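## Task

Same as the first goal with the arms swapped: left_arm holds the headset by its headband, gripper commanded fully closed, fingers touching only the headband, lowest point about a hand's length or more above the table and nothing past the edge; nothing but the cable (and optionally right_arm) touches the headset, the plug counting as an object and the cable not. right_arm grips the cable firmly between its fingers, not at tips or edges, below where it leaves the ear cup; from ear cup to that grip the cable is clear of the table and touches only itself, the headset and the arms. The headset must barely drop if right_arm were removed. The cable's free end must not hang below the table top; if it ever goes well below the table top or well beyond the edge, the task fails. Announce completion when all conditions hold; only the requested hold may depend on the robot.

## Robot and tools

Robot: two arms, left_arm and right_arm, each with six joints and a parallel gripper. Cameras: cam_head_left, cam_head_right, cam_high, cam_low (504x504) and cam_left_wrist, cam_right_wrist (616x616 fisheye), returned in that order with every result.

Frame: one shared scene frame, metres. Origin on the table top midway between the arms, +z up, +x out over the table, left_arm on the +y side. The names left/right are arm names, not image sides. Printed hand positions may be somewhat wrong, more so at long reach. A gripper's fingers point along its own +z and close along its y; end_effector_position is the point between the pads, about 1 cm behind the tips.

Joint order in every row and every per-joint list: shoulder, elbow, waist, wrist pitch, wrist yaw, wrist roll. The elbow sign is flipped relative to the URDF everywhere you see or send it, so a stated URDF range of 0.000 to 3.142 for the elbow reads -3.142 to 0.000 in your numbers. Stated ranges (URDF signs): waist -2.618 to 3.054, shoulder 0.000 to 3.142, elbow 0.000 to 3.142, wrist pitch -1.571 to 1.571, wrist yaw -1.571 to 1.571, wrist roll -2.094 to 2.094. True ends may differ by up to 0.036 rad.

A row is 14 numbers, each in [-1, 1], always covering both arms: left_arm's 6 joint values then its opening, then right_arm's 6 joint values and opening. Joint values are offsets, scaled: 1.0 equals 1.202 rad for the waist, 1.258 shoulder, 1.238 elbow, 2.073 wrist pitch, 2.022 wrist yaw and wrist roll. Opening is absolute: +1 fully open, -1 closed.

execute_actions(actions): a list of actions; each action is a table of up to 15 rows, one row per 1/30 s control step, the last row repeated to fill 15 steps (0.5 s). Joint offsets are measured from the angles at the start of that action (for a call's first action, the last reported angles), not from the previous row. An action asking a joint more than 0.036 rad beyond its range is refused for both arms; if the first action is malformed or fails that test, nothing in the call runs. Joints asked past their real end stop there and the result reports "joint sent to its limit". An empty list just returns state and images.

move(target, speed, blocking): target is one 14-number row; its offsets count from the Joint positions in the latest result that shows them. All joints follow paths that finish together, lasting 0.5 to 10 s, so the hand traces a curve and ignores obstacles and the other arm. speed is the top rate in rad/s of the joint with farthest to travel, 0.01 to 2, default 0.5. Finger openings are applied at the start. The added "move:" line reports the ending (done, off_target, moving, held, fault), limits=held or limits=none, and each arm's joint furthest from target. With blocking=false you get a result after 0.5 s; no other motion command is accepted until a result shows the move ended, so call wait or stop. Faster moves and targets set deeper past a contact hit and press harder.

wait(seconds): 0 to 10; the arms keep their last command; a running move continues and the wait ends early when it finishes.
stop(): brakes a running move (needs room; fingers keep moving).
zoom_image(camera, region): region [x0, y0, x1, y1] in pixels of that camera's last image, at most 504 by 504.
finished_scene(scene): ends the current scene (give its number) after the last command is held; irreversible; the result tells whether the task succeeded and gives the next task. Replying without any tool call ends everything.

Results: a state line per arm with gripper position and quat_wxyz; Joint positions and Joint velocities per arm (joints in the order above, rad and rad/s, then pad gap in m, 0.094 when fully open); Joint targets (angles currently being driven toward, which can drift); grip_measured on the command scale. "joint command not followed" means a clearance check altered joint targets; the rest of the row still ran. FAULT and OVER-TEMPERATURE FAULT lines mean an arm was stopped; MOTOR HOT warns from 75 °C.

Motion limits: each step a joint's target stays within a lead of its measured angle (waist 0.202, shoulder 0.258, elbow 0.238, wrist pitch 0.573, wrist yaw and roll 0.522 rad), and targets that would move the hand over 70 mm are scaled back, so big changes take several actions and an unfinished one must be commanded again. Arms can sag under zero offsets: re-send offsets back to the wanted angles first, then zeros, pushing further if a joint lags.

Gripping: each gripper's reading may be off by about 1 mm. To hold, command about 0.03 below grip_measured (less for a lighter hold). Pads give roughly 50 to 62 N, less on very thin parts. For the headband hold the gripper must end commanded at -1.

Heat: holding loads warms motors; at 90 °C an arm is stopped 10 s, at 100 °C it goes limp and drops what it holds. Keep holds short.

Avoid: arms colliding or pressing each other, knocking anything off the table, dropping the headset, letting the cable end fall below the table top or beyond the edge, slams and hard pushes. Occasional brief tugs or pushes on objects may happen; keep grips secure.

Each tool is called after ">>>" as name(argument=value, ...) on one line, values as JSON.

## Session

>>> execute_actions(actions=[])

Scene clock: 0.00 s.
left_arm: end_effector_position=(+0.4133, +0.5772, +0.0913) grip_measured=+1.000 end_effector_quat_wxyz=(+0.404, +0.051, +0.886, +0.222) | right_arm: end_effector_position=(+0.5405, -0.1049, +0.1607) grip_measured=+1.000 end_effector_quat_wxyz=(+0.251, +0.350, +0.700, +0.570)
Joint names: [shoulder, elbow, waist, wrist pitch, wrist yaw, wrist roll]
Joint positions: left_arm=[ 1.854 -1.039  0.512  0.195  0.139  0.658  0.094] | right_arm=[ 1.871 -0.984  0.297  0.628 -0.503  1.492  0.094]
Joint velocities: left_arm=[-0.007  0.007 -0.007 -0.081 -0.037  0.037  0.   ] | right_arm=[-0.012 -0.017 -0.002 -0.007 -0.022  0.007  0.   ]
Joint targets: left_arm=[1.841 -1.051 0.512 0.206 0.145 0.652] | right_arm=[1.859 -0.994 0.297 0.636 -0.504 1.485]

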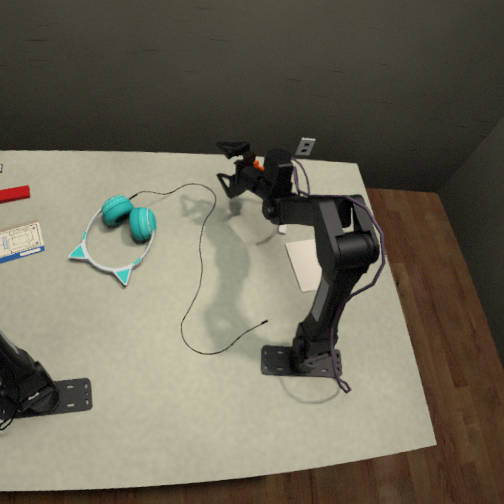

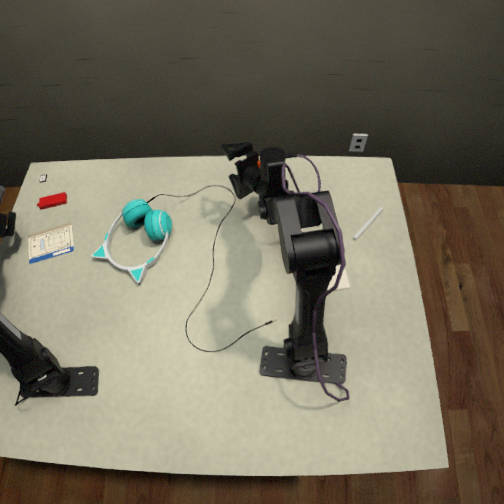

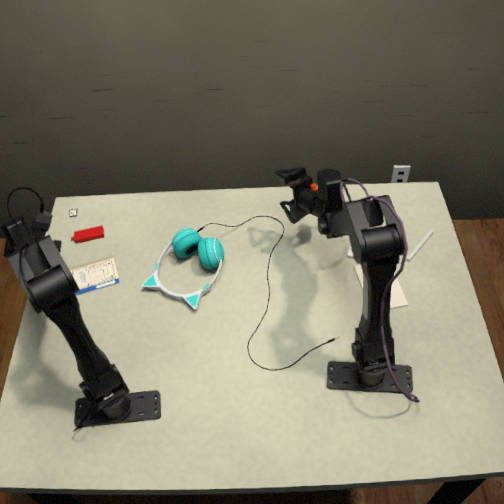

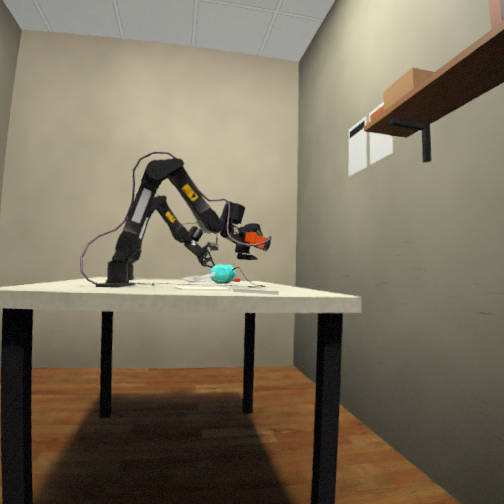

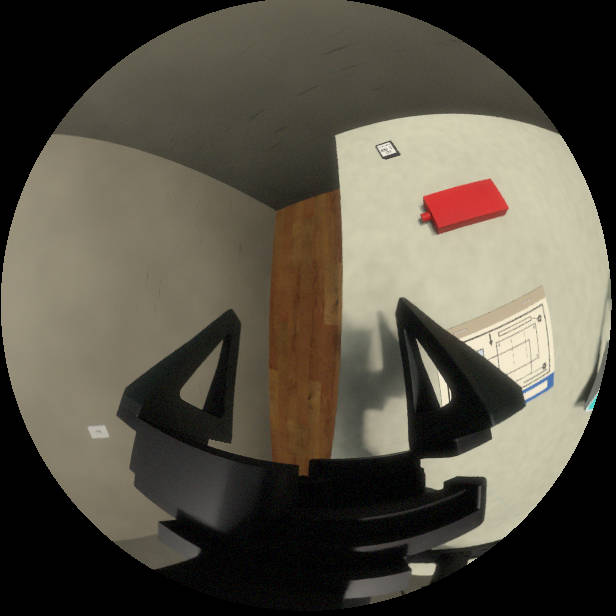

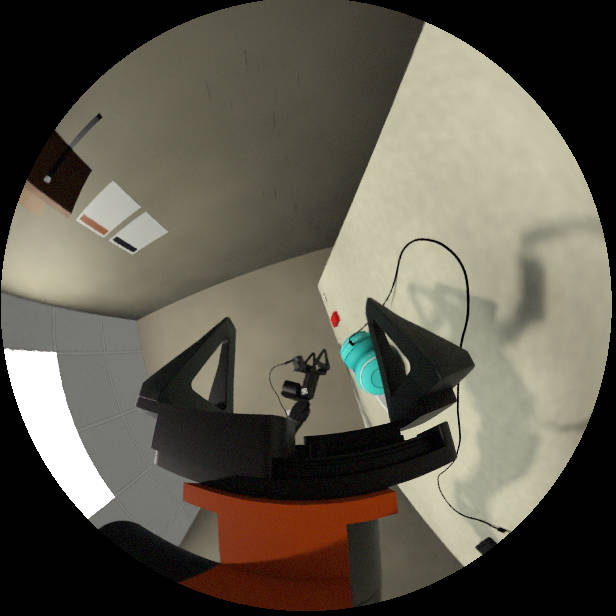

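>>> move(target=[-0.04,-0.23,-0.825,-0.62,-0.069,-0.92,1, -0.08,0.36,-0.2,0.31,0.249,-0.738,1], speed=0.8)

Scene clock: 8.53 s.
left_arm: end_effector_position=(+0.2817, +0.1871, +0.0506) grip_measured=+1.000 end_effector_quat_wxyz=(-0.022, -0.399, +0.917, +0.010) | right_arm: end_effector_position=(+0.5069, -0.3048, +0.1634) grip_measured=+1.000 end_effector_quat_wxyz=(+0.708, +0.020, +0.705, -0.015)
Joint names: [shoulder, elbow, waist, wrist pitch, wrist yaw, wrist roll]
Joint positions: left_arm=[ 1.835 -1.294 -0.474 -1.076  0.017 -1.192  0.094] | right_arm=[ 1.798 -0.55   0.065  1.253 -0.008  0.008  0.094]
Joint velocities: left_arm=[-0.022 -0.007 -0.007 -0.139 -0.007 -0.051  0.   ] | right_arm=[-0.012  0.012 -0.017 -0.007 -0.007 -0.037  0.   ]
Joint targets: left_arm=[1.804 -1.324 -0.479 -1.091 -0.001 -1.202] | right_arm=[1.770 -0.539 0.057 1.270 0.001 -0.000]
move: off_target (left_arm, right_arm); limits=none; left_arm: farthest joint: the shoulder, 0.031 radians from its target (0.051 radians at the start); right_arm: farthest joint: the shoulder, 0.028 radians from its target (0.101 radians at the start)

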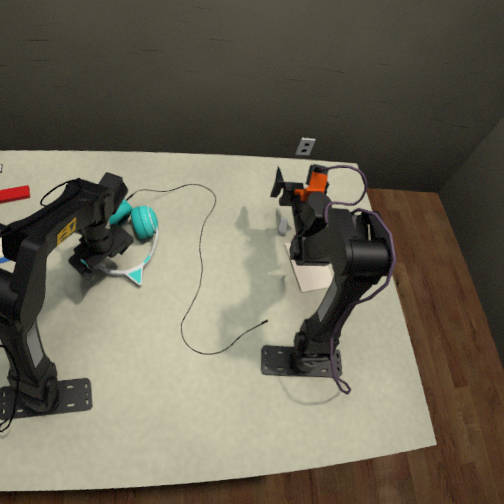

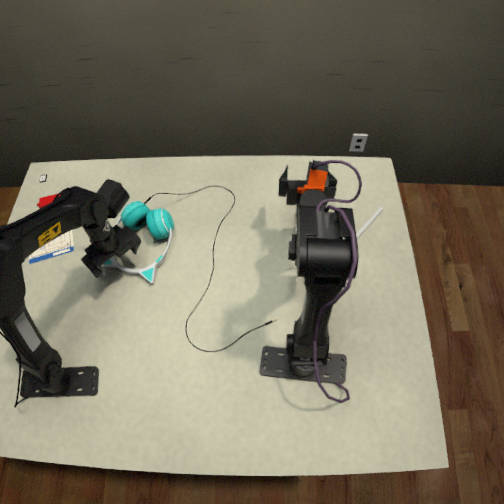

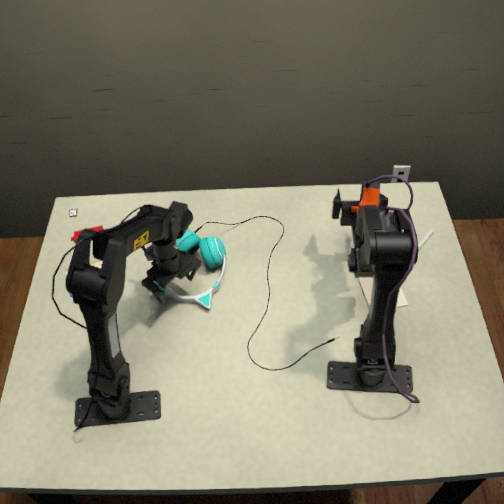

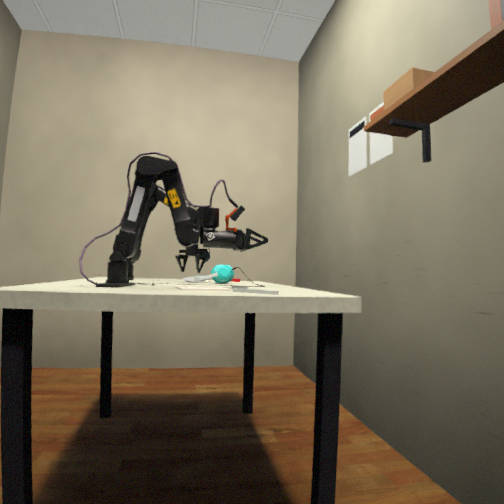

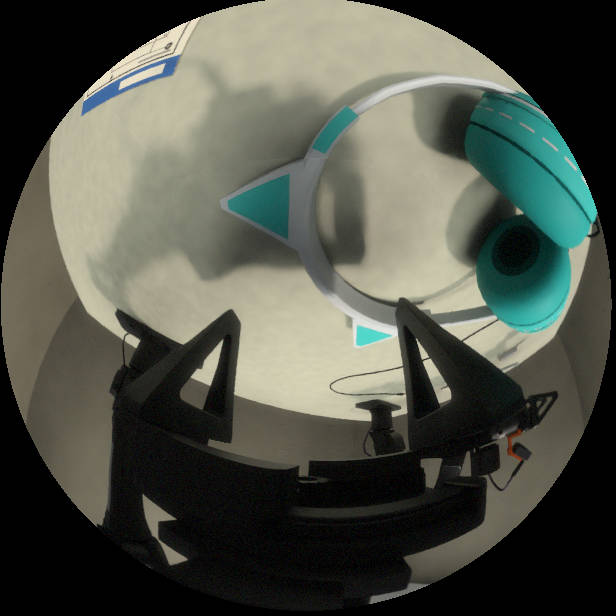

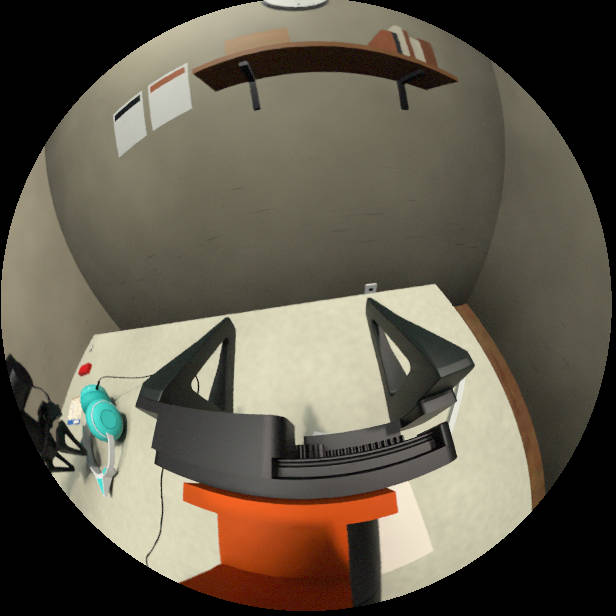

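>>> move(target=[0.04,-0.1,0.035,-0.025,0,-0.08,1, 0,0,0,0,0,0,1], speed=0.2)

Scene clock: 13.63 s.
left_arm: end_effector_position=(+0.3024, +0.1897, +0.0604) grip_measured=+1.000 end_effector_quat_wxyz=(-0.016, -0.481, +0.877, +0.005) | right_arm: end_effector_position=(+0.5069, -0.3048, +0.1634) grip_measured=+1.000 end_effector_quat_wxyz=(+0.708, +0.020, +0.705, -0.016)
Joint names: [shoulder, elbow, waist, wrist pitch, wrist yaw, wrist roll]
Joint positions: left_arm=[ 1.876 -1.389 -0.444 -1.113  0.018 -1.345  0.094] | right_arm=[ 1.798 -0.55   0.065  1.253 -0.008  0.007  0.094]
Joint velocities: left_arm=[-0.007  0.007 -0.012 -0.022 -0.051  0.037  0.   ] | right_arm=[ 0.002 -0.007 -0.007  0.022  0.022  0.007  0.   ]
Joint targets: left_arm=[1.885 -1.418 -0.432 -1.128 0.017 -1.354] | right_arm=[1.798 -0.550 0.065 1.253 -0.008 0.007]
move: off_target (left_arm); limits=none; left_arm: farthest joint: the elbow, 0.029 radians from its target (0.124 radians at the start); right_arm: farthest joint: the wrist roll, 0.001 radians from its target (0.001 radians at the start)

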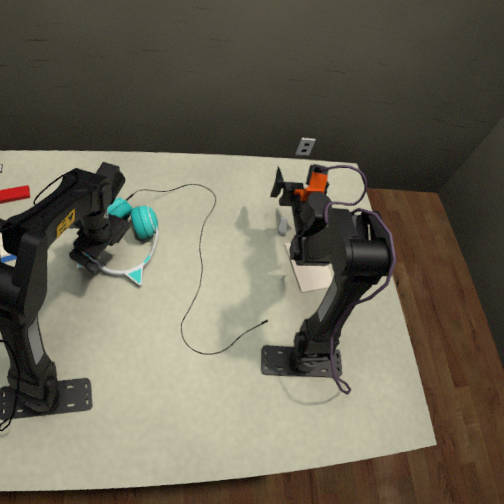

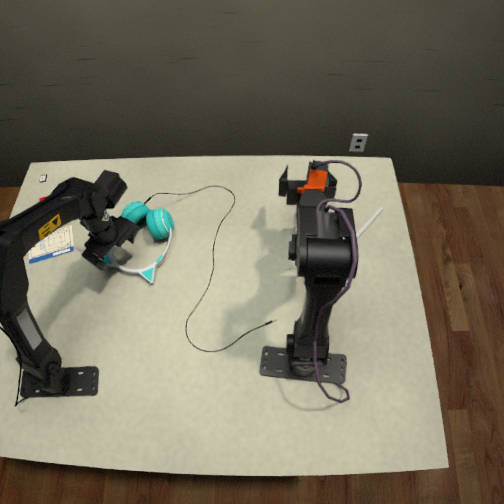

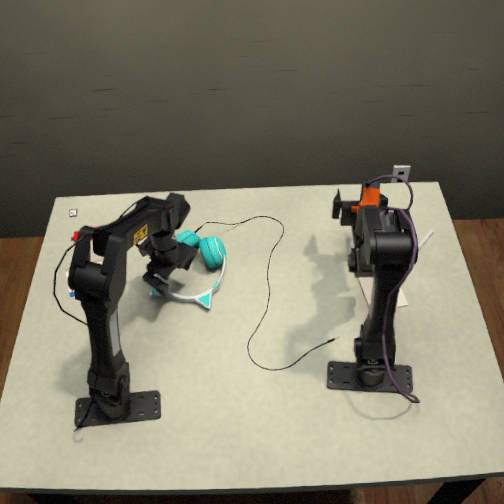

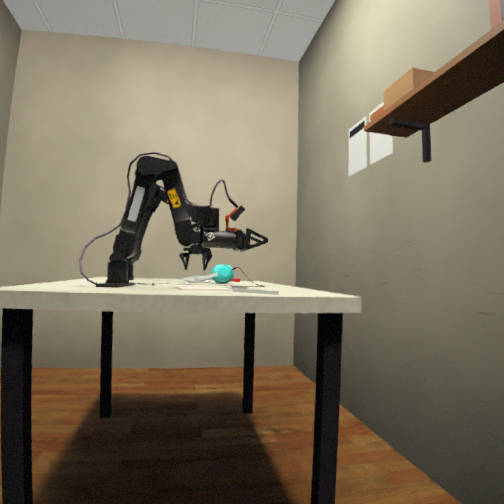

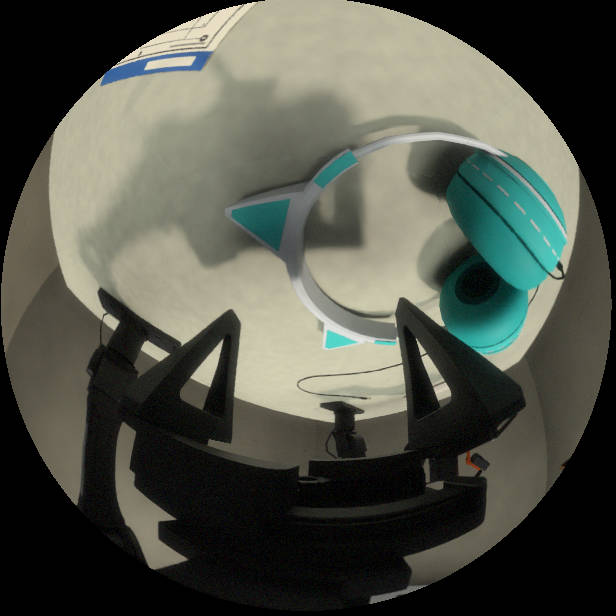

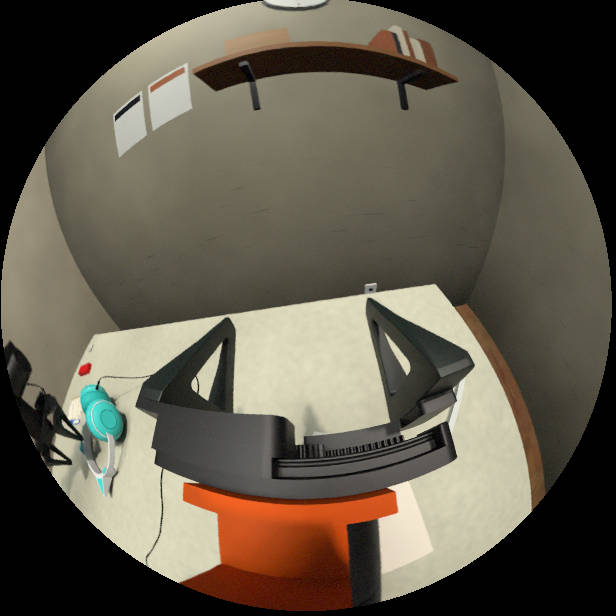

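Waist +1 cm more, descend.

>>> move(target=[0.09,-0.025,0.035,0.06,0,0,1, 0,0,0,0,0,0,1], speed=0.15)

Scene clock: 17.13 s.
left_arm: end_effector_position=(+0.3236, +0.1932, +0.0240) grip_measured=+1.000 end_effector_quat_wxyz=(-0.017, -0.494, +0.869, +0.004) | right_arm: end_effector_position=(+0.5069, -0.3048, +0.1634) grip_measured=+1.000 end_effector_quat_wxyz=(+0.708, +0.020, +0.705, -0.016)
Joint names: [shoulder, elbow, waist, wrist pitch, wrist yaw, wrist roll]
Joint positions: left_arm=[ 1.985 -1.389 -0.414 -1.003  0.02  -1.345  0.094] | right_arm=[ 1.798 -0.55   0.065  1.253 -0.008  0.007  0.094]
Joint velocities: left_arm=[ 0.012  0.007  0.012  0.007  0.081 -0.037  0.   ] | right_arm=[ 0.007  0.007 -0.007  0.051 -0.022  0.022  0.   ]
Joint targets: left_arm=[1.989 -1.420 -0.402 -0.988 0.018 -1.345] | right_arm=[1.798 -0.550 0.065 1.253 -0.008 0.007]
move: off_target (left_arm); limits=none; left_arm: farthest joint: the elbow, 0.031 radians from its target (0.031 radians at the start); right_arm: farthest joint: the waist, 0.000 radians from its target (0.000 radians at the start)

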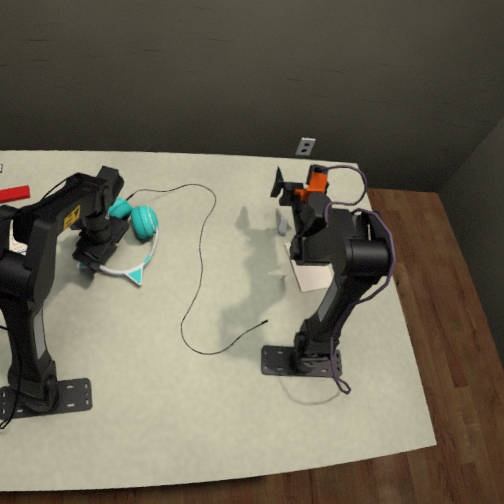

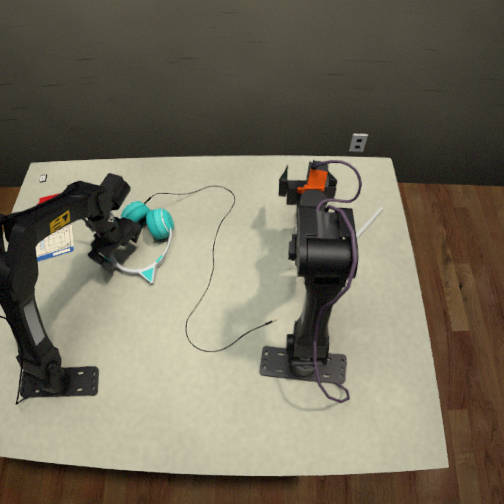

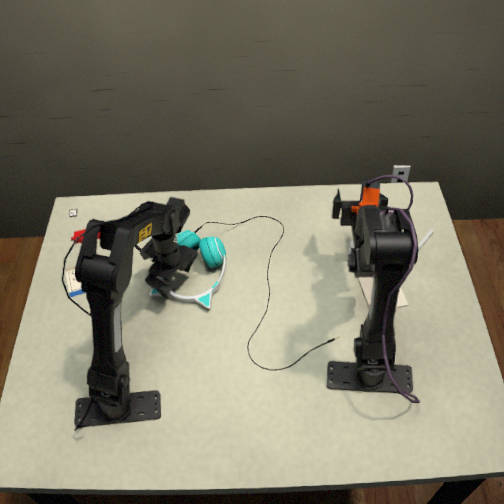

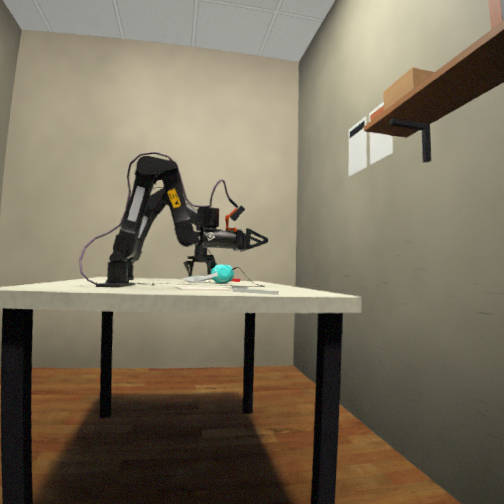

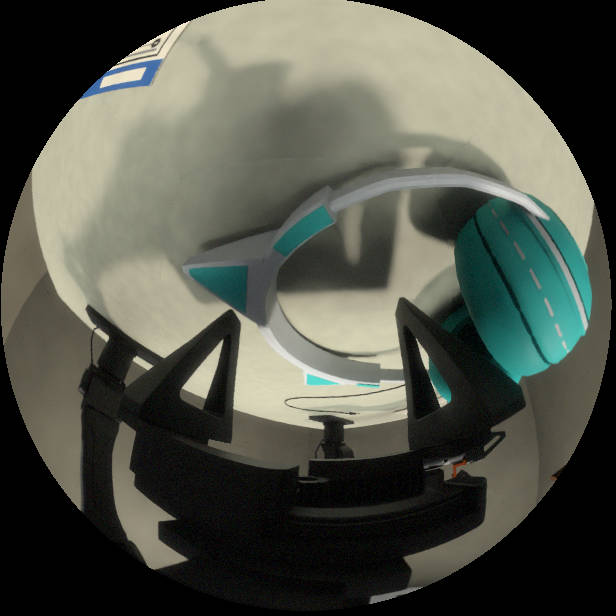

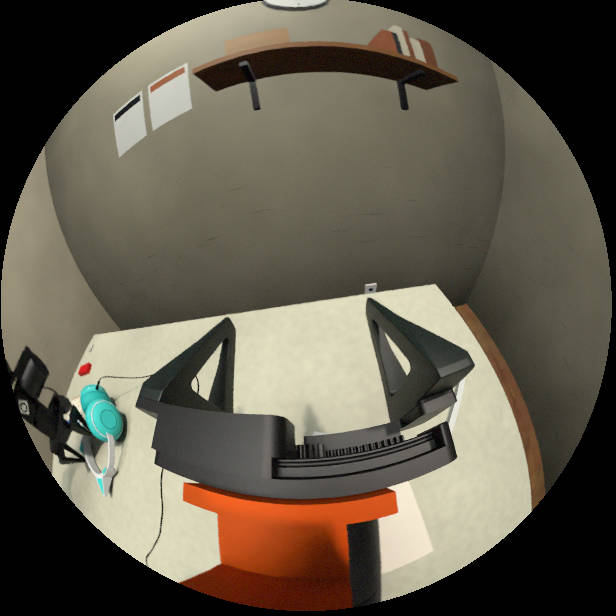

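>>> move(target=[0.025,-0.025,-0.035,-0.02,0,0.03,1, 0,0,0,0,0,0,1], speed=0.1)

>>> move(target=[0,-0.02,0,0,0,0,-1, 0,0,0,0,0,0,1])

>>> move(target=[-0.35,-0.3,0,-0.1,0,0,-1, 0,0,0,0,0,0,1], speed=0.25)

Scene clock: 21.63 s.
left_arm: end_effector_position=(+0.3117, +0.1855, +0.0160) grip_measured=+1.000 end_effector_quat_wxyz=(-0.035, -0.458, +0.888, +0.022) | right_arm: end_effector_position=(+0.5069, -0.3048, +0.1634) grip_measured=+1.000 end_effector_quat_wxyz=(+0.708, +0.020, +0.705, -0.016)
Joint names: [shoulder, elbow, waist, wrist pitch, wrist yaw, wrist roll]
Joint positions: left_arm=[ 2.01  -1.389 -0.445 -1.028  0.021 -1.293  0.094] | right_arm=[ 1.798 -0.55   0.065  1.253 -0.008  0.007  0.094]
Joint velocities: left_arm=[-0.002  0.007 -0.012  0.037  0.022  0.051  0.   ] | right_arm=[-0.002  0.012 -0.002 -0.066 -0.007  0.037  0.   ]
Joint targets: left_arm=[2.017 -1.420 -0.456 -1.044 0.020 -1.284] | right_arm=[1.798 -0.550 0.065 1.253 -0.008 0.007]
move: off_target (left_arm); limits=none; left_arm: farthest joint: the elbow, 0.031 radians from its target (0.031 radians at the start); right_arm: farthest joint: the waist, 0.000 radians from its target (0.000 radians at the start)

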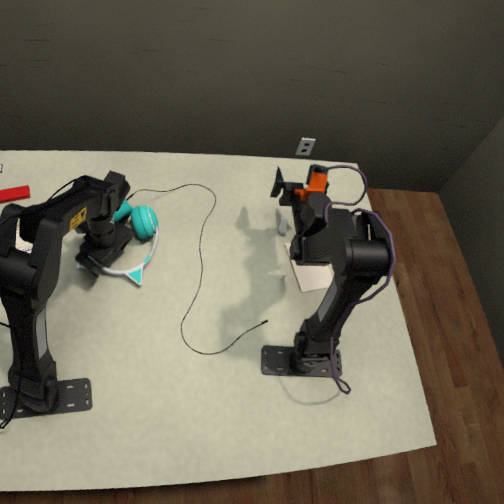

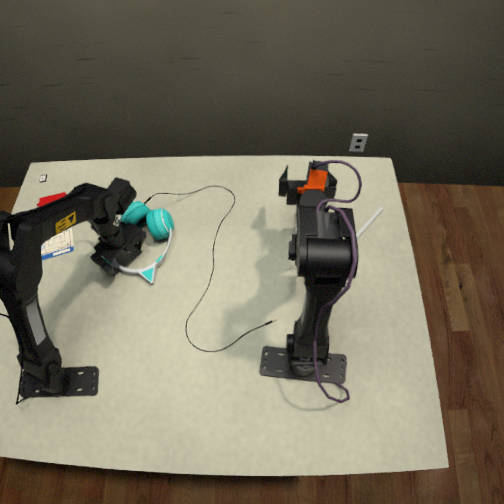

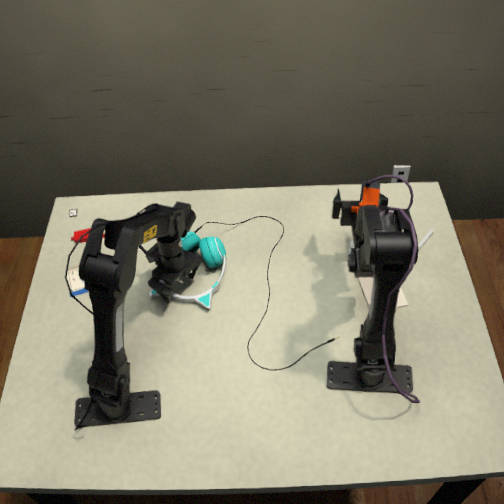

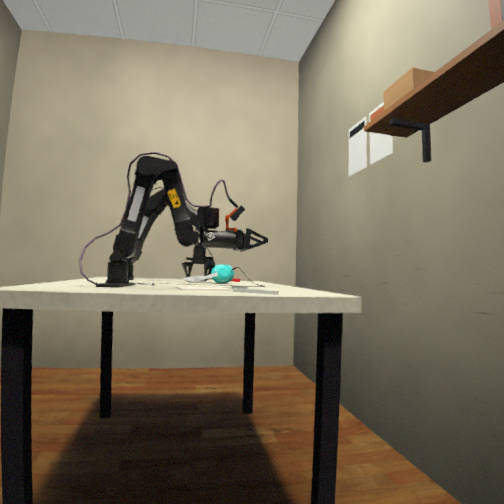

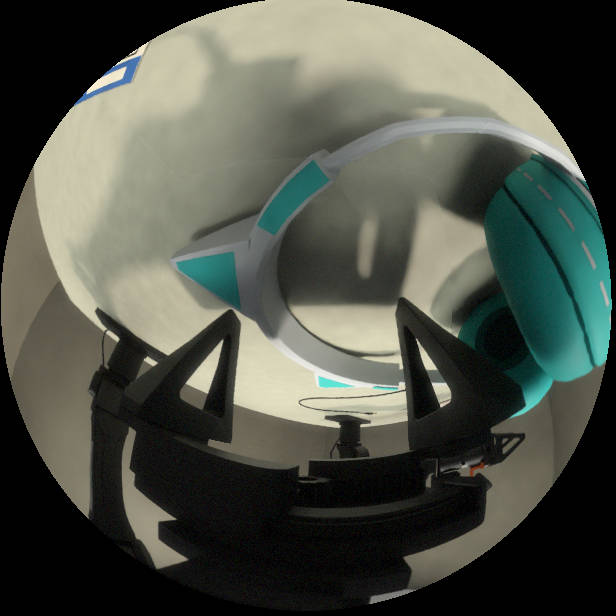

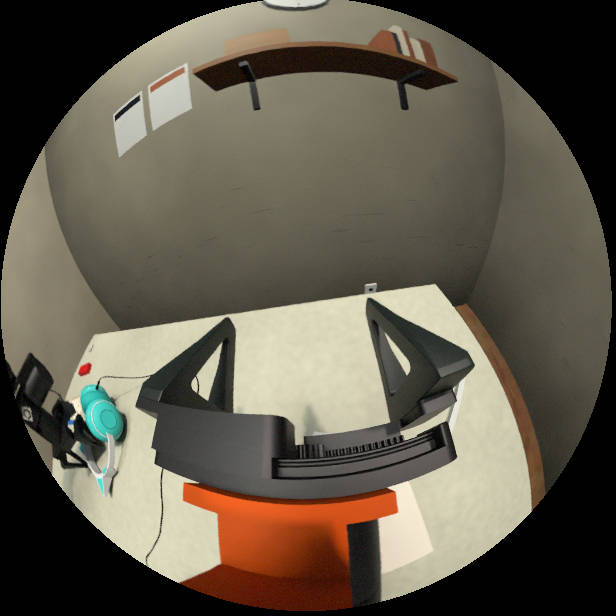

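Scene clock: 22.33 s.
left_arm: end_effector_position=(+0.3140, +0.1831, +0.0162) grip_measured=-0.827 end_effector_quat_wxyz=(-0.035, -0.460, +0.887, +0.014) | right_arm: end_effector_position=(+0.5069, -0.3048, +0.1634) grip_measured=+1.000 end_effector_quat_wxyz=(+0.708, +0.020, +0.705, -0.016)
Joint names: [shoulder, elbow, waist, wrist pitch, wrist yaw, wrist roll]
Joint positions: left_arm=[ 2.01  -1.391 -0.444 -1.019  0.032 -1.296  0.008] | right_arm=[ 1.798 -0.55   0.065  1.253 -0.008  0.007  0.094]
Joint velocities: left_arm=[ 0.007  0.007 -0.002  0.081 -0.095 -0.051  0.   ] | right_arm=[-0.022  0.007 -0.007  0.022 -0.037  0.022  0.   ]
Joint targets: left_arm=[2.010 -1.414 -0.445 -1.029 0.021 -1.294] | right_arm=[1.798 -0.550 0.065 1.253 -0.008 0.007]
move: off_target (left_arm); limits=none; left_arm: farthest joint: the elbow, 0.023 radians from its target (0.025 radians at the start); right_arm: farthest joint: the waist, 0.000 radians from its target (0.000 radians at the start)

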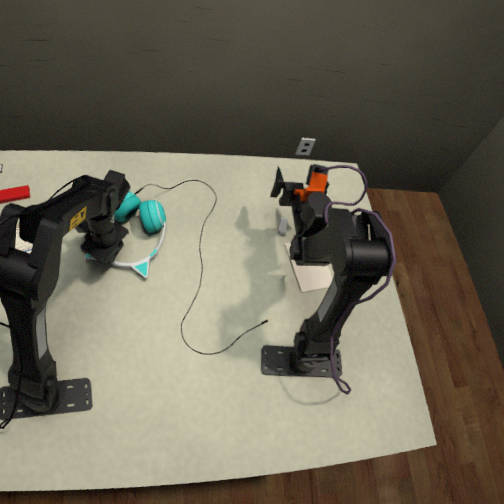

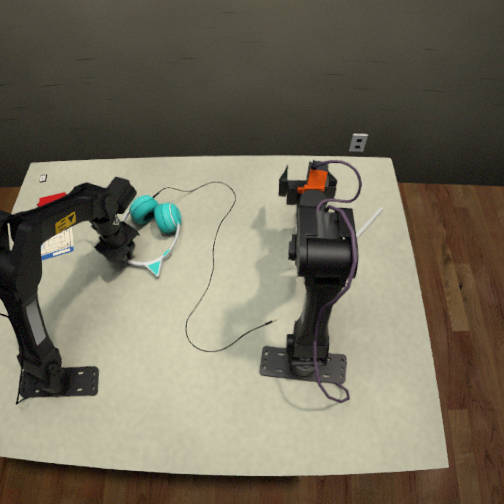

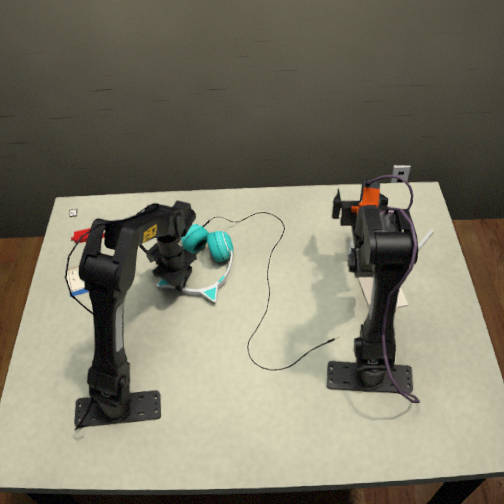

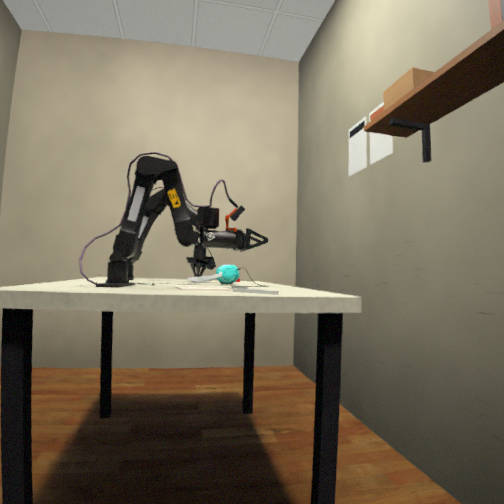

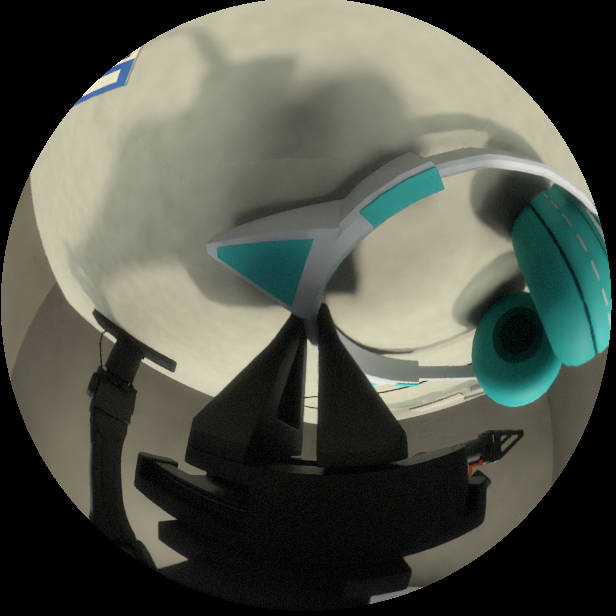

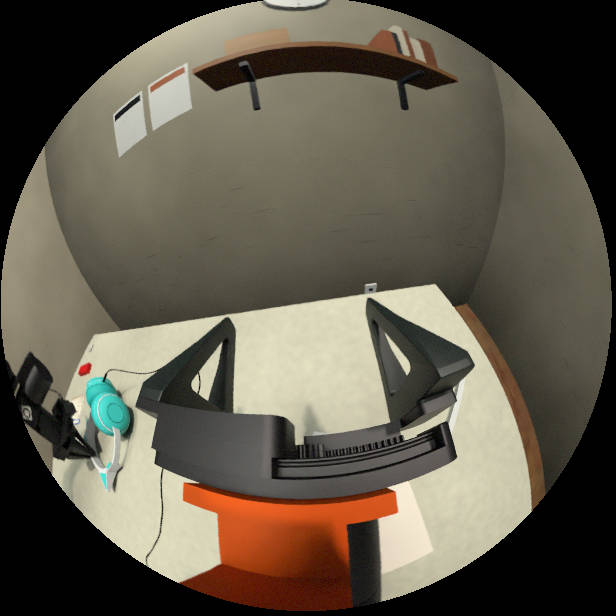

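Scene clock: 24.77 s.
left_arm: end_effector_position=(+0.3281, +0.1770, +0.2444) grip_measured=-0.842 end_effector_quat_wxyz=(+0.128, -0.446, +0.871, -0.164) | right_arm: end_effector_position=(+0.5069, -0.3048, +0.1634) grip_measured=+1.000 end_effector_quat_wxyz=(+0.708, +0.020, +0.705, -0.016)
Joint names: [shoulder, elbow, waist, wrist pitch, wrist yaw, wrist roll]
Joint positions: left_arm=[ 1.603 -1.724 -0.444 -1.274  0.037 -1.296  0.007] | right_arm=[ 1.798 -0.55   0.065  1.253 -0.008  0.007  0.094]
Joint velocities: left_arm=[ 0.007  0.017  0.007  0.022 -0.022  0.022  0.   ] | right_arm=[ 0.012 -0.002 -0.017 -0.007 -0.022 -0.022  0.   ]
Joint targets: left_arm=[1.570 -1.762 -0.444 -1.226 0.032 -1.296] | right_arm=[1.798 -0.550 0.065 1.253 -0.008 0.007]
move: off_target (left_arm); limits=none; left_arm: farthest joint: the wrist pitch, 0.048 radians from its target (0.208 radians at the start); right_arm: farthest joint: the waist, 0.000 radians from its target (0.000 radians at the start)

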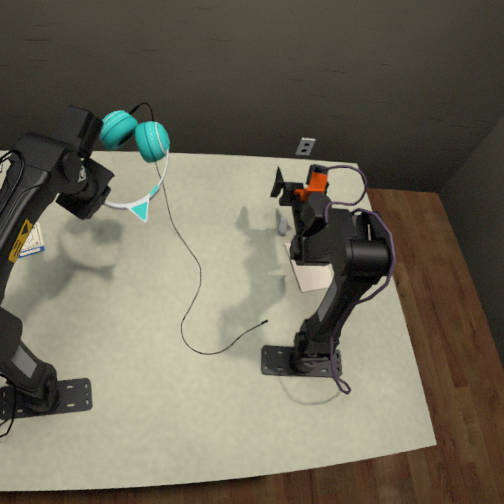

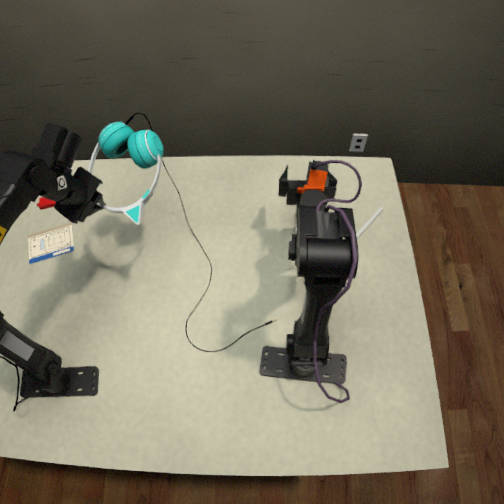

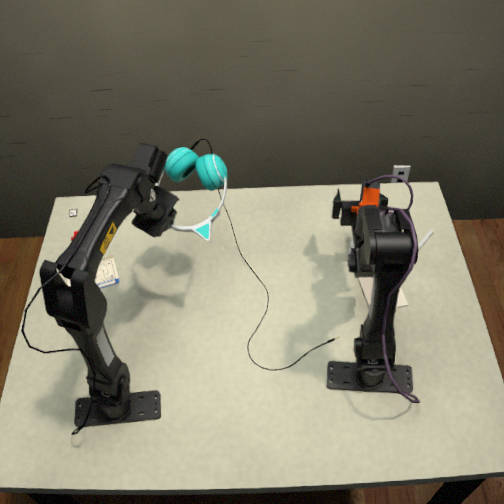

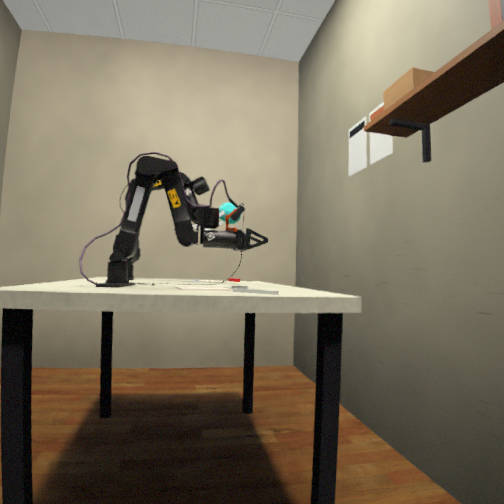

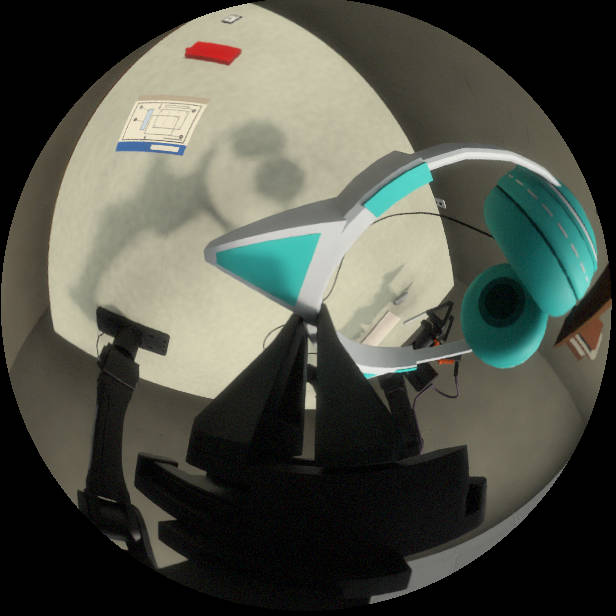

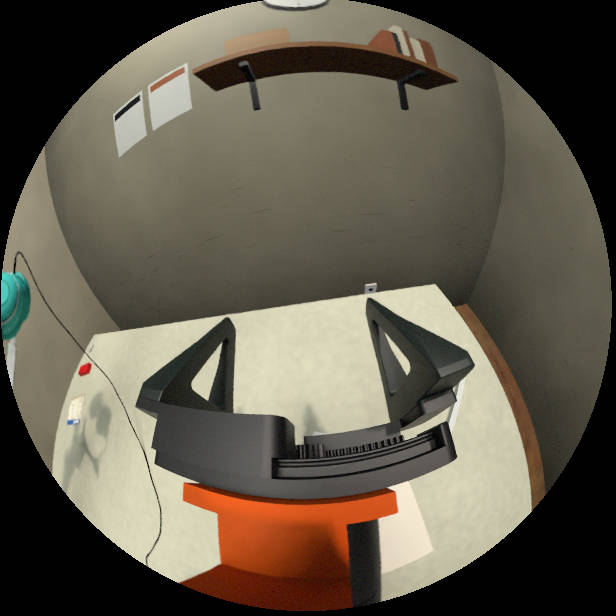

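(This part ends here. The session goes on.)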